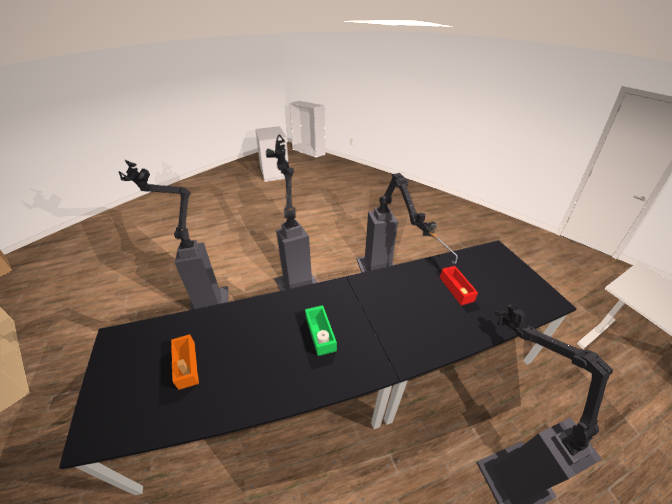

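execute_actions:
  actions:
    - {"arm1":{"joints":{"joint2_rad":2.125}}}
  cameras: ["arm1_cam_wrist"]

execute_actions:
  actions:
    - {"arm1":{"joints":{"joint2_rad":2.055,"joint3_rad":1.2,"joint4_rad":0.9}}}
  cameras: []

execute_actions:
  actions:
    - {"arm1":{"joints":{"joint2_rad":1.985,"joint3_rad":1.06,"joint4_rad":0.97}}}
  cameras: ["arm1_cam_wrist","room_a"]

Scene clock: 299.07 s.
Joint torques (N m, as the arm reports them, + toward a larger angle): arm1=[ -0.03 -21.9   10.59   4.69   0.08   0.1 ] | arm2=[-1.57 -1.86  8.54  0.74 -0.29  0.01] | arm3=[ 0.23 -3.67  8.83  0.59  0.21  0.09] | arm4=[  1.71 -19.37   9.07   1.32   0.13  -0.18]
Motor temperatures (°C, as the motors report them): arm1=[21 37 37 22 21 21] | arm2=[23 25 29 21 22 21] | arm3=[20 28 31 21 24 23] | arm4=[21 37 39 21 23 23]
arm1.joint_positions: joint1_rad=+0.182 joint2_rad=+2.164 joint3_rad=+1.338 joint4_rad=+0.786 joint5_rad=+0.000 joint6_rad=-1.569 gripper_m=+0.032
arm1.joint_status: all done
arm1.hand: x=-0.7502 y=+0.2031 z=+0.8823 quat_wxyz=(-0.691, +0.723, +0.016, -0.021) (m; scene frame)
arm2.joint_positions: joint1_rad=-0.391 joint2_rad=+0.994 joint3_rad=+1.491 joint4_rad=+0.719 joint5_rad=+0.003 joint6_rad=+1.565 gripper_m=+0.093
arm2.joint_status: not commanded
arm2.hand: x=+0.3036 y=-0.3174 z=+1.6880 quat_wxyz=(-0.124, -0.020, -0.171, -0.977) (m; scene frame)
arm3.joint_positions: joint1_rad=-0.495 joint2_rad=+1.001 joint3_rad=+1.506 joint4_rad=+0.544 joint5_rad=-0.004 joint6_rad=-1.507 gripper_m=+0.093
arm3.joint_status: not commanded
arm3.hand: x=+1.3693 y=-0.3263 z=+1.6649 quat_wxyz=(-0.941, +0.240, -0.074, +0.227) (m; scene frame)
arm4.joint_positions: joint1_rad=+0.034 joint2_rad=+2.006 joint3_rad=+1.499 joint4_rad=+0.154 joint5_rad=-0.002 joint6_rad=+0.009 gripper_m=+0.001
arm4.joint_status: not commanded
arm4.hand: x=-0.7521 y=+0.9805 z=+0.9214 quat_wxyz=(-0.405, -0.589, -0.568, +0.408) (m; scene frame)
pictures: arm1_cam_wrist
Images, in order (width x height): arm1_cam_wrist 616x616.

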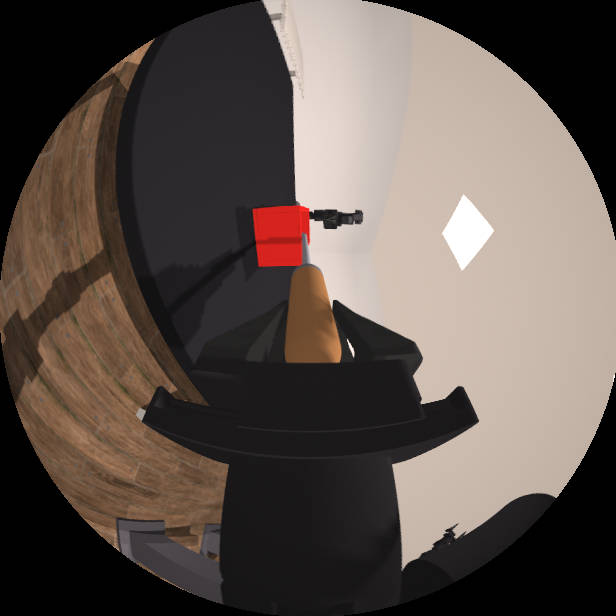

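Scene clock: 299.83 s.
Joint torques (N m, as the arm reports them, + toward a larger angle): arm1=[  0.14 -21.47   8.05   4.7    0.08   0.09] | arm2=[-1.74 -2.51  8.38  0.86 -0.29 -0.04] | arm3=[ 0.54 -3.56  8.78  0.6   0.23  0.12] | arm4=[  1.72 -19.35   9.06   1.32   0.13  -0.18]
Motor temperatures (°C, as the motors report them): arm1=[21 37 37 22 21 21] | arm2=[23 25 29 21 22 21] | arm3=[20 28 31 21 24 23] | arm4=[21 37 39 21 23 23]
arm1.joint_positions: joint1_rad=+0.182 joint2_rad=+2.100 joint3_rad=+1.200 joint4_rad=+0.854 joint5_rad=+0.000 joint6_rad=-1.569 gripper_m=+0.032
arm1.joint_status: all done
arm1.hand: x=-0.7481 y=+0.1634 z=+0.8796 quat_wxyz=(-0.688, +0.725, +0.016, -0.021) (m; scene frame)
arm2.joint_positions: joint1_rad=-0.391 joint2_rad=+0.994 joint3_rad=+1.491 joint4_rad=+0.719 joint5_rad=+0.003 joint6_rad=+1.565 gripper_m=+0.093
arm2.joint_status: not commanded
arm2.hand: x=+0.3036 y=-0.3174 z=+1.6880 quat_wxyz=(-0.124, -0.020, -0.171, -0.977) (m; scene frame)
arm3.joint_positions: joint1_rad=-0.495 joint2_rad=+1.001 joint3_rad=+1.506 joint4_rad=+0.544 joint5_rad=-0.004 joint6_rad=-1.507 gripper_m=+0.093
arm3.joint_status: not commanded
arm3.hand: x=+1.3693 y=-0.3263 z=+1.6649 quat_wxyz=(-0.941, +0.240, -0.074, +0.227) (m; scene frame)
arm4.joint_positions: joint1_rad=+0.034 joint2_rad=+2.006 joint3_rad=+1.499 joint4_rad=+0.154 joint5_rad=-0.002 joint6_rad=+0.009 gripper_m=+0.001
arm4.joint_status: not commanded
arm4.hand: x=-0.7521 y=+0.9805 z=+0.9214 quat_wxyz=(-0.405, -0.589, -0.568, +0.408) (m; scene frame)
pictures: none
No camera images: the call's "cameras" was empty. Leave "cameras" out to get every camera's image.

Scene clock: 300.60 s.
Joint torques (N m, as the arm reports them, + toward a larger angle): arm1=[  0.14 -20.06   7.67   4.78   0.08   0.09] | arm2=[-1.63 -1.79  8.45  0.85 -0.29 -0.01] | arm3=[ 0.21 -3.33  8.84  0.67  0.21  0.1 ] | arm4=[  1.7  -19.37   9.07   1.32   0.13  -0.18]
Motor temperatures (°C, as the motors report them): arm1=[21 37 37 22 21 21] | arm2=[23 25 29 21 22 21] | arm3=[20 28 31 21 24 23] | arm4=[21 37 39 21 23 23]
arm1.joint_positions: joint1_rad=+0.182 joint2_rad=+2.028 joint3_rad=+1.058 joint4_rad=+0.922 joint5_rad=+0.000 joint6_rad=-1.569 gripper_m=+0.032
arm1.joint_status: all done
arm1.hand: x=-0.7459 y=+0.1203 z=+0.8801 quat_wxyz=(-0.687, +0.726, +0.016, -0.021) (m; scene frame)
arm2.joint_positions: joint1_rad=-0.391 joint2_rad=+0.994 joint3_rad=+1.491 joint4_rad=+0.719 joint5_rad=+0.003 joint6_rad=+1.565 gripper_m=+0.093
arm2.joint_status: not commanded
arm2.hand: x=+0.3036 y=-0.3174 z=+1.6880 quat_wxyz=(-0.124, -0.020, -0.171, -0.977) (m; scene frame)
arm3.joint_positions: joint1_rad=-0.495 joint2_rad=+1.001 joint3_rad=+1.506 joint4_rad=+0.544 joint5_rad=-0.004 joint6_rad=-1.507 gripper_m=+0.093
arm3.joint_status: not commanded
arm3.hand: x=+1.3693 y=-0.3263 z=+1.6649 quat_wxyz=(-0.941, +0.240, -0.074, +0.227) (m; scene frame)
arm4.joint_positions: joint1_rad=+0.034 joint2_rad=+2.006 joint3_rad=+1.499 joint4_rad=+0.154 joint5_rad=-0.002 joint6_rad=+0.009 gripper_m=+0.001
arm4.joint_status: not commanded
arm4.hand: x=-0.7521 y=+0.9805 z=+0.9214 quat_wxyz=(-0.405, -0.589, -0.568, +0.408) (m; scene frame)
pictures: arm1_cam_wrist, room_a
Images, in order (width x height): arm1_cam_wrist 616x616, room_a 672x504.

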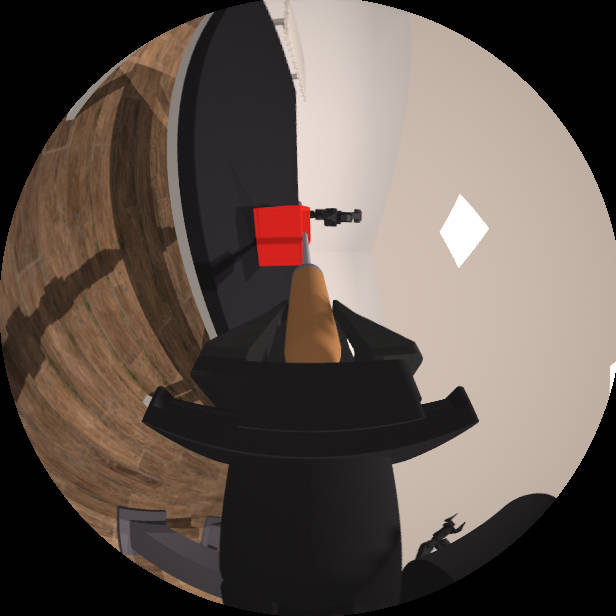

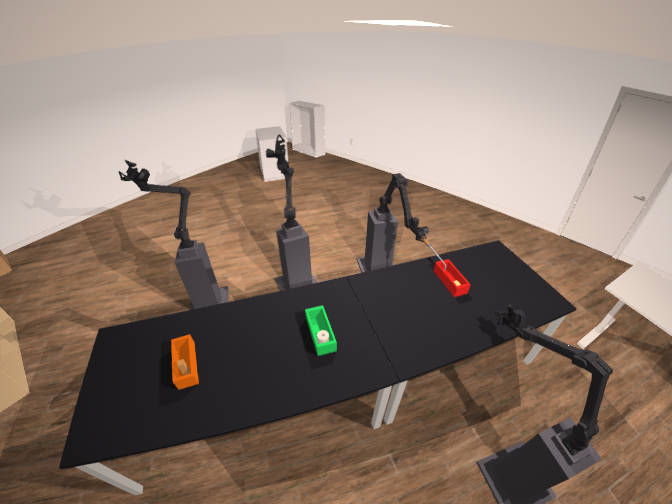

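execute_actions:
  actions:
    - {"arm1":{"joints":{"joint2_rad":1.915,"joint3_rad":0.92,"joint4_rad":1.04}}}
  cameras: []

execute_actions:
  actions:
    - {"arm1":{"joints":{"joint2_rad":1.845,"joint3_rad":0.78,"joint4_rad":1.11}}}
  cameras: []

execute_actions:
  actions:
    - {"arm1":{"joints":{"joint2_rad":1.775,"joint3_rad":0.64,"joint4_rad":1.18}}}
  cameras: ["arm1_cam_wrist","room_b"]

zoom_image:
  camera: "room_b"
  region: [200,210,340,310]

Scene clock: 308.03 s.
Joint torques (N m, as the arm reports them, + toward a larger angle): arm1=[  0.09 -18.34   7.24   4.88   0.08   0.1 ] | arm2=[-1.17 -2.02  8.52  0.79 -0.31 -0.02] | arm3=[ 0.44 -3.61  8.93  0.59  0.22  0.12] | arm4=[  1.71 -19.38   9.07   1.32   0.13  -0.18]
Motor temperatures (°C, as the motors report them): arm1=[21 37 35 22 21 21] | arm2=[23 25 29 21 22 21] | arm3=[20 28 31 21 24 23] | arm4=[21 37 39 21 23 23]
arm1.joint_positions: joint1_rad=+0.182 joint2_rad=+1.957 joint3_rad=+0.916 joint4_rad=+0.989 joint5_rad=+0.000 joint6_rad=-1.569 gripper_m=+0.032
arm1.joint_status: all done
arm1.hand: x=-0.7435 y=+0.0749 z=+0.8804 quat_wxyz=(-0.686, +0.727, +0.016, -0.021) (m; scene frame)
arm2.joint_positions: joint1_rad=-0.391 joint2_rad=+0.994 joint3_rad=+1.491 joint4_rad=+0.719 joint5_rad=+0.003 joint6_rad=+1.565 gripper_m=+0.093
arm2.joint_status: not commanded
arm2.hand: x=+0.3036 y=-0.3174 z=+1.6880 quat_wxyz=(-0.124, -0.020, -0.171, -0.977) (m; scene frame)
arm3.joint_positions: joint1_rad=-0.495 joint2_rad=+1.001 joint3_rad=+1.506 joint4_rad=+0.544 joint5_rad=-0.004 joint6_rad=-1.507 gripper_m=+0.093
arm3.joint_status: not commanded
arm3.hand: x=+1.3693 y=-0.3263 z=+1.6649 quat_wxyz=(-0.941, +0.240, -0.074, +0.227) (m; scene frame)
arm4.joint_positions: joint1_rad=+0.034 joint2_rad=+2.006 joint3_rad=+1.499 joint4_rad=+0.154 joint5_rad=-0.002 joint6_rad=+0.009 gripper_m=+0.001
arm4.joint_status: not commanded
arm4.hand: x=-0.7521 y=+0.9805 z=+0.9214 quat_wxyz=(-0.405, -0.589, -0.568, +0.408) (m; scene frame)
pictures: none
No camera images: the call's "cameras" was empty. Leave "cameras" out to get every camera's image.

Scene clock: 308.80 s.
Joint torques (N m, as the arm reports them, + toward a larger angle): arm1=[  0.06 -16.55   6.78   4.96   0.08   0.09] | arm2=[-1.57 -2.25  8.52  0.74 -0.28 -0.03] | arm3=[ 0.36 -3.35  8.76  0.64  0.21  0.09] | arm4=[  1.71 -19.39   9.07   1.32   0.13  -0.17]
Motor temperatures (°C, as the motors report them): arm1=[21 37 35 22 21 21] | arm2=[23 25 29 21 22 21] | arm3=[20 28 31 21 24 23] | arm4=[21 37 39 21 23 23]
arm1.joint_positions: joint1_rad=+0.182 joint2_rad=+1.886 joint3_rad=+0.774 joint4_rad=+1.057 joint5_rad=+0.000 joint6_rad=-1.569 gripper_m=+0.032
arm1.joint_status: all done
arm1.hand: x=-0.7410 y=+0.0276 z=+0.8810 quat_wxyz=(-0.685, +0.728, +0.016, -0.021) (m; scene frame)
arm2.joint_positions: joint1_rad=-0.391 joint2_rad=+0.994 joint3_rad=+1.491 joint4_rad=+0.719 joint5_rad=+0.003 joint6_rad=+1.565 gripper_m=+0.093
arm2.joint_status: not commanded
arm2.hand: x=+0.3036 y=-0.3174 z=+1.6880 quat_wxyz=(-0.124, -0.020, -0.171, -0.977) (m; scene frame)
arm3.joint_positions: joint1_rad=-0.495 joint2_rad=+1.001 joint3_rad=+1.506 joint4_rad=+0.544 joint5_rad=-0.004 joint6_rad=-1.507 gripper_m=+0.093
arm3.joint_status: not commanded
arm3.hand: x=+1.3693 y=-0.3263 z=+1.6649 quat_wxyz=(-0.941, +0.240, -0.074, +0.227) (m; scene frame)
arm4.joint_positions: joint1_rad=+0.034 joint2_rad=+2.006 joint3_rad=+1.499 joint4_rad=+0.154 joint5_rad=-0.002 joint6_rad=+0.009 gripper_m=+0.001
arm4.joint_status: not commanded
arm4.hand: x=-0.7521 y=+0.9805 z=+0.9214 quat_wxyz=(-0.405, -0.589, -0.568, +0.408) (m; scene frame)
pictures: none
No camera images: the call's "cameras" was empty. Leave "cameras" out to get every camera's image.

Scene clock: 310.73 s.
Joint torques (N m, as the arm reports them, + toward a larger angle): arm1=[  0.03 -15.05   6.28   5.09   0.08   0.1 ] | arm2=[-1.97 -2.06  8.34  0.75 -0.29 -0.01] | arm3=[ 0.36 -3.6   8.87  0.6   0.21  0.08] | arm4=[  1.67 -19.4    9.06   1.32   0.13  -0.18]
Motor temperatures (°C, as the motors report them): arm1=[21 36 35 22 21 21] | arm2=[23 25 29 21 22 21] | arm3=[20 28 31 21 24 23] | arm4=[21 37 40 21 23 23]
arm1.joint_positions: joint1_rad=+0.182 joint2_rad=+1.815 joint3_rad=+0.632 joint4_rad=+1.125 joint5_rad=+0.000 joint6_rad=-1.569 gripper_m=+0.032
arm1.joint_status: joint4_rad time_out (moved +0.067 of +0.123); the others done
arm1.on_its_own: joint4_rad reads +1.125 and still pushes toward +1.180 since a time_out
arm1.hand: x=-0.7385 y=-0.0216 z=+0.8814 quat_wxyz=(-0.684, +0.729, +0.016, -0.021) (m; scene frame)
arm2.joint_positions: joint1_rad=-0.391 joint2_rad=+0.994 joint3_rad=+1.491 joint4_rad=+0.719 joint5_rad=+0.003 joint6_rad=+1.565 gripper_m=+0.093
arm2.joint_status: not commanded
arm2.hand: x=+0.3036 y=-0.3174 z=+1.6880 quat_wxyz=(-0.124, -0.020, -0.171, -0.977) (m; scene frame)
arm3.joint_positions: joint1_rad=-0.495 joint2_rad=+1.001 joint3_rad=+1.506 joint4_rad=+0.544 joint5_rad=-0.004 joint6_rad=-1.507 gripper_m=+0.093
arm3.joint_status: not commanded
arm3.hand: x=+1.3693 y=-0.3263 z=+1.6649 quat_wxyz=(-0.941, +0.240, -0.074, +0.227) (m; scene frame)
arm4.joint_positions: joint1_rad=+0.034 joint2_rad=+2.006 joint3_rad=+1.499 joint4_rad=+0.154 joint5_rad=-0.002 joint6_rad=+0.009 gripper_m=+0.001
arm4.joint_status: not commanded
arm4.hand: x=-0.7521 y=+0.9805 z=+0.9214 quat_wxyz=(-0.405, -0.589, -0.568, +0.408) (m; scene frame)
pictures: arm1_cam_wrist, room_b
Images, in order (width x height): arm1_cam_wrist 616x616, room_b 672x504.

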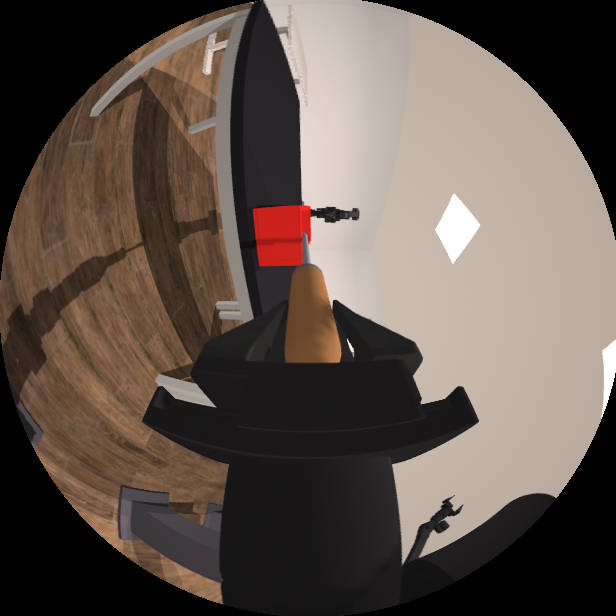

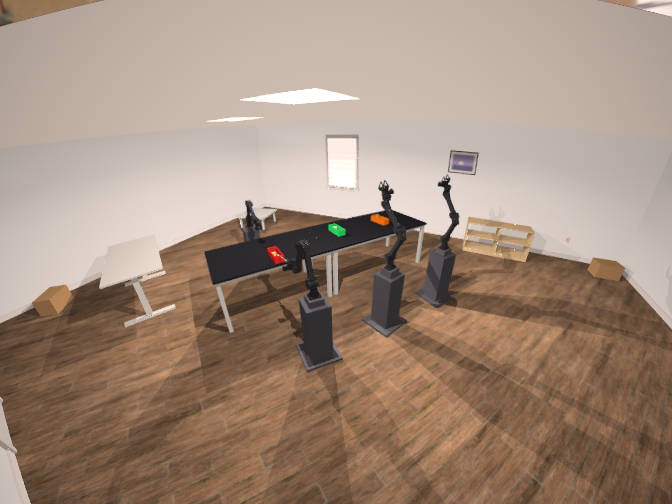

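Region (200, 210, 340, 310) of room_b's 672x504 image, scaled by 3.600, with more detail than that image has; it fills the top 360 rows of this view, and the rest is white.

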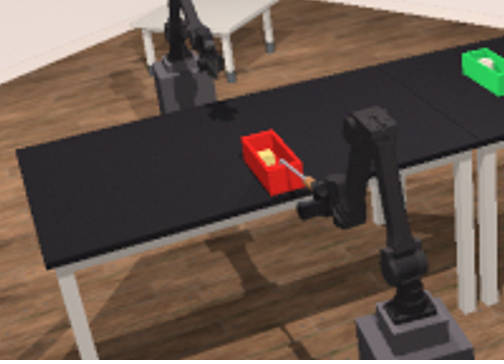

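execute_actions:
  actions:
    - {"arm1":{"joints":{"joint2_rad":1.6,"joint3_rad":0.7}}}
  cameras: []

execute_actions:
  actions:
    - {"arm1":{"joints":{"joint1_rad":0.455,"joint5_rad":0.32,"joint2_rad":1.9,"joint3_rad":1.335,"joint4_rad":1.07}}}
  cameras: []

execute_actions:
  actions:
    - {"arm1":{"joints":{"joint2_rad":2.2}}}
  cameras: ["arm1_cam_wrist","room_a"]

Scene clock: 324.50 s.
Joint torques (N m, as the arm reports them, + toward a larger angle): arm1=[  0.01 -12.54  12.58   4.76   0.1    0.1 ] | arm2=[-1.79 -1.79  8.41  0.74 -0.29  0.  ] | arm3=[ 0.   -3.49  8.77  0.6   0.21  0.1 ] | arm4=[  1.7  -19.34   9.07   1.32   0.13  -0.18]
Motor temperatures (°C, as the motors report them): arm1=[21 35 34 22 21 21] | arm2=[23 25 30 21 22 21] | arm3=[20 28 31 21 24 23] | arm4=[21 38 40 21 23 23]
arm1.joint_positions: joint1_rad=+0.182 joint2_rad=+1.618 joint3_rad=+0.642 joint4_rad=+1.132 joint5_rad=+0.000 joint6_rad=-1.569 gripper_m=+0.032
arm1.joint_status: all done
arm1.hand: x=-0.7375 y=-0.0257 z=+0.9956 quat_wxyz=(-0.758, +0.651, +0.014, -0.023) (m; scene frame)
arm2.joint_positions: joint1_rad=-0.391 joint2_rad=+0.994 joint3_rad=+1.491 joint4_rad=+0.719 joint5_rad=+0.003 joint6_rad=+1.565 gripper_m=+0.093
arm2.joint_status: not commanded
arm2.hand: x=+0.3036 y=-0.3174 z=+1.6880 quat_wxyz=(-0.124, -0.020, -0.171, -0.977) (m; scene frame)
arm3.joint_positions: joint1_rad=-0.495 joint2_rad=+1.001 joint3_rad=+1.506 joint4_rad=+0.544 joint5_rad=-0.004 joint6_rad=-1.507 gripper_m=+0.093
arm3.joint_status: not commanded
arm3.hand: x=+1.3693 y=-0.3263 z=+1.6649 quat_wxyz=(-0.941, +0.240, -0.074, +0.227) (m; scene frame)
arm4.joint_positions: joint1_rad=+0.034 joint2_rad=+2.006 joint3_rad=+1.499 joint4_rad=+0.154 joint5_rad=-0.002 joint6_rad=+0.009 gripper_m=+0.001
arm4.joint_status: not commanded
arm4.hand: x=-0.7521 y=+0.9805 z=+0.9214 quat_wxyz=(-0.405, -0.589, -0.568, +0.408) (m; scene frame)
pictures: none
No camera images: the call's "cameras" was empty. Leave "cameras" out to get every camera's image.

Scene clock: 326.10 s.
Joint torques (N m, as the arm reports them, + toward a larger angle): arm1=[ -0.63 -20.01  15.28   3.69  -0.12   0.09] | arm2=[-1.19 -2.08  8.5   0.82 -0.3   0.  ] | arm3=[ 0.4  -3.46  8.74  0.57  0.19  0.1 ] | arm4=[  1.73 -19.37   9.07   1.33   0.13  -0.18]
Motor temperatures (°C, as the motors report them): arm1=[21 35 35 22 21 21] | arm2=[23 25 30 21 22 21] | arm3=[20 28 31 21 24 23] | arm4=[21 38 40 21 23 23]
arm1.joint_positions: joint1_rad=+0.458 joint2_rad=+1.938 joint3_rad=+1.272 joint4_rad=+1.037 joint5_rad=+0.324 joint6_rad=-1.569 gripper_m=+0.032
arm1.joint_status: all done
arm1.hand: x=-0.8949 y=+0.1315 z=+1.0775 quat_wxyz=(-0.817, +0.574, -0.044, -0.046) (m; scene frame)
arm2.joint_positions: joint1_rad=-0.391 joint2_rad=+0.994 joint3_rad=+1.491 joint4_rad=+0.719 joint5_rad=+0.003 joint6_rad=+1.565 gripper_m=+0.093
arm2.joint_status: not commanded
arm2.hand: x=+0.3036 y=-0.3174 z=+1.6880 quat_wxyz=(-0.124, -0.020, -0.171, -0.977) (m; scene frame)
arm3.joint_positions: joint1_rad=-0.495 joint2_rad=+1.001 joint3_rad=+1.506 joint4_rad=+0.544 joint5_rad=-0.004 joint6_rad=-1.507 gripper_m=+0.093
arm3.joint_status: not commanded
arm3.hand: x=+1.3693 y=-0.3263 z=+1.6649 quat_wxyz=(-0.941, +0.240, -0.074, +0.227) (m; scene frame)
arm4.joint_positions: joint1_rad=+0.034 joint2_rad=+2.006 joint3_rad=+1.499 joint4_rad=+0.154 joint5_rad=-0.002 joint6_rad=+0.009 gripper_m=+0.001
arm4.joint_status: not commanded
arm4.hand: x=-0.7521 y=+0.9805 z=+0.9214 quat_wxyz=(-0.405, -0.589, -0.568, +0.408) (m; scene frame)
pictures: none
No camera images: the call's "cameras" was empty. Leave "cameras" out to get every camera's image.

Scene clock: 327.40 s.
Joint torques (N m, as the arm reports them, + toward a larger angle): arm1=[ -0.64 -23.61  11.76   3.96  -0.01   0.13] | arm2=[-1.41 -1.89  8.41  0.74 -0.28 -0.02] | arm3=[ 0.41 -3.82  8.78  0.59  0.21  0.08] | arm4=[  1.74 -19.37   9.08   1.32   0.13  -0.18]
Motor temperatures (°C, as the motors report them): arm1=[21 35 35 22 21 21] | arm2=[23 25 30 21 22 21] | arm3=[20 28 31 21 24 23] | arm4=[21 38 40 21 23 23]
arm1.joint_positions: joint1_rad=+0.458 joint2_rad=+2.259 joint3_rad=+1.286 joint4_rad=+1.037 joint5_rad=+0.322 joint6_rad=-1.572 gripper_m=+0.031
arm1.joint_status: all done
arm1.hand: x=-0.9045 y=+0.1529 z=+0.8472 quat_wxyz=(-0.726, +0.687, -0.007, -0.011) (m; scene frame)
arm2.joint_positions: joint1_rad=-0.391 joint2_rad=+0.994 joint3_rad=+1.491 joint4_rad=+0.719 joint5_rad=+0.003 joint6_rad=+1.565 gripper_m=+0.093
arm2.joint_status: not commanded
arm2.hand: x=+0.3036 y=-0.3174 z=+1.6880 quat_wxyz=(-0.124, -0.020, -0.171, -0.977) (m; scene frame)
arm3.joint_positions: joint1_rad=-0.495 joint2_rad=+1.001 joint3_rad=+1.506 joint4_rad=+0.544 joint5_rad=-0.004 joint6_rad=-1.507 gripper_m=+0.093
arm3.joint_status: not commanded
arm3.hand: x=+1.3693 y=-0.3263 z=+1.6649 quat_wxyz=(-0.941, +0.240, -0.074, +0.227) (m; scene frame)
arm4.joint_positions: joint1_rad=+0.034 joint2_rad=+2.006 joint3_rad=+1.499 joint4_rad=+0.154 joint5_rad=-0.002 joint6_rad=+0.009 gripper_m=+0.001
arm4.joint_status: not commanded
arm4.hand: x=-0.7521 y=+0.9805 z=+0.9214 quat_wxyz=(-0.405, -0.589, -0.568, +0.408) (m; scene frame)
pictures: arm1_cam_wrist, room_a
Images, in order (width x height): arm1_cam_wrist 616x616, room_a 672x504.

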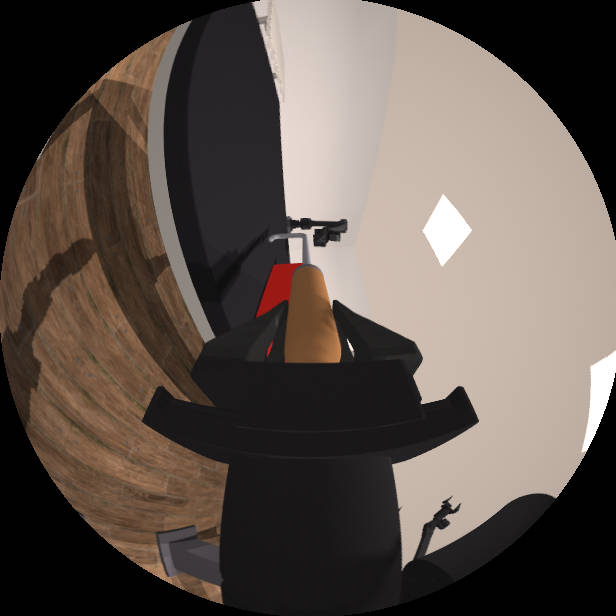

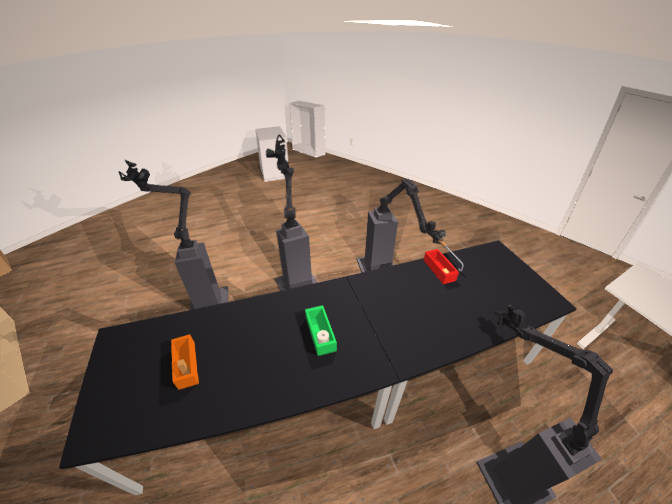

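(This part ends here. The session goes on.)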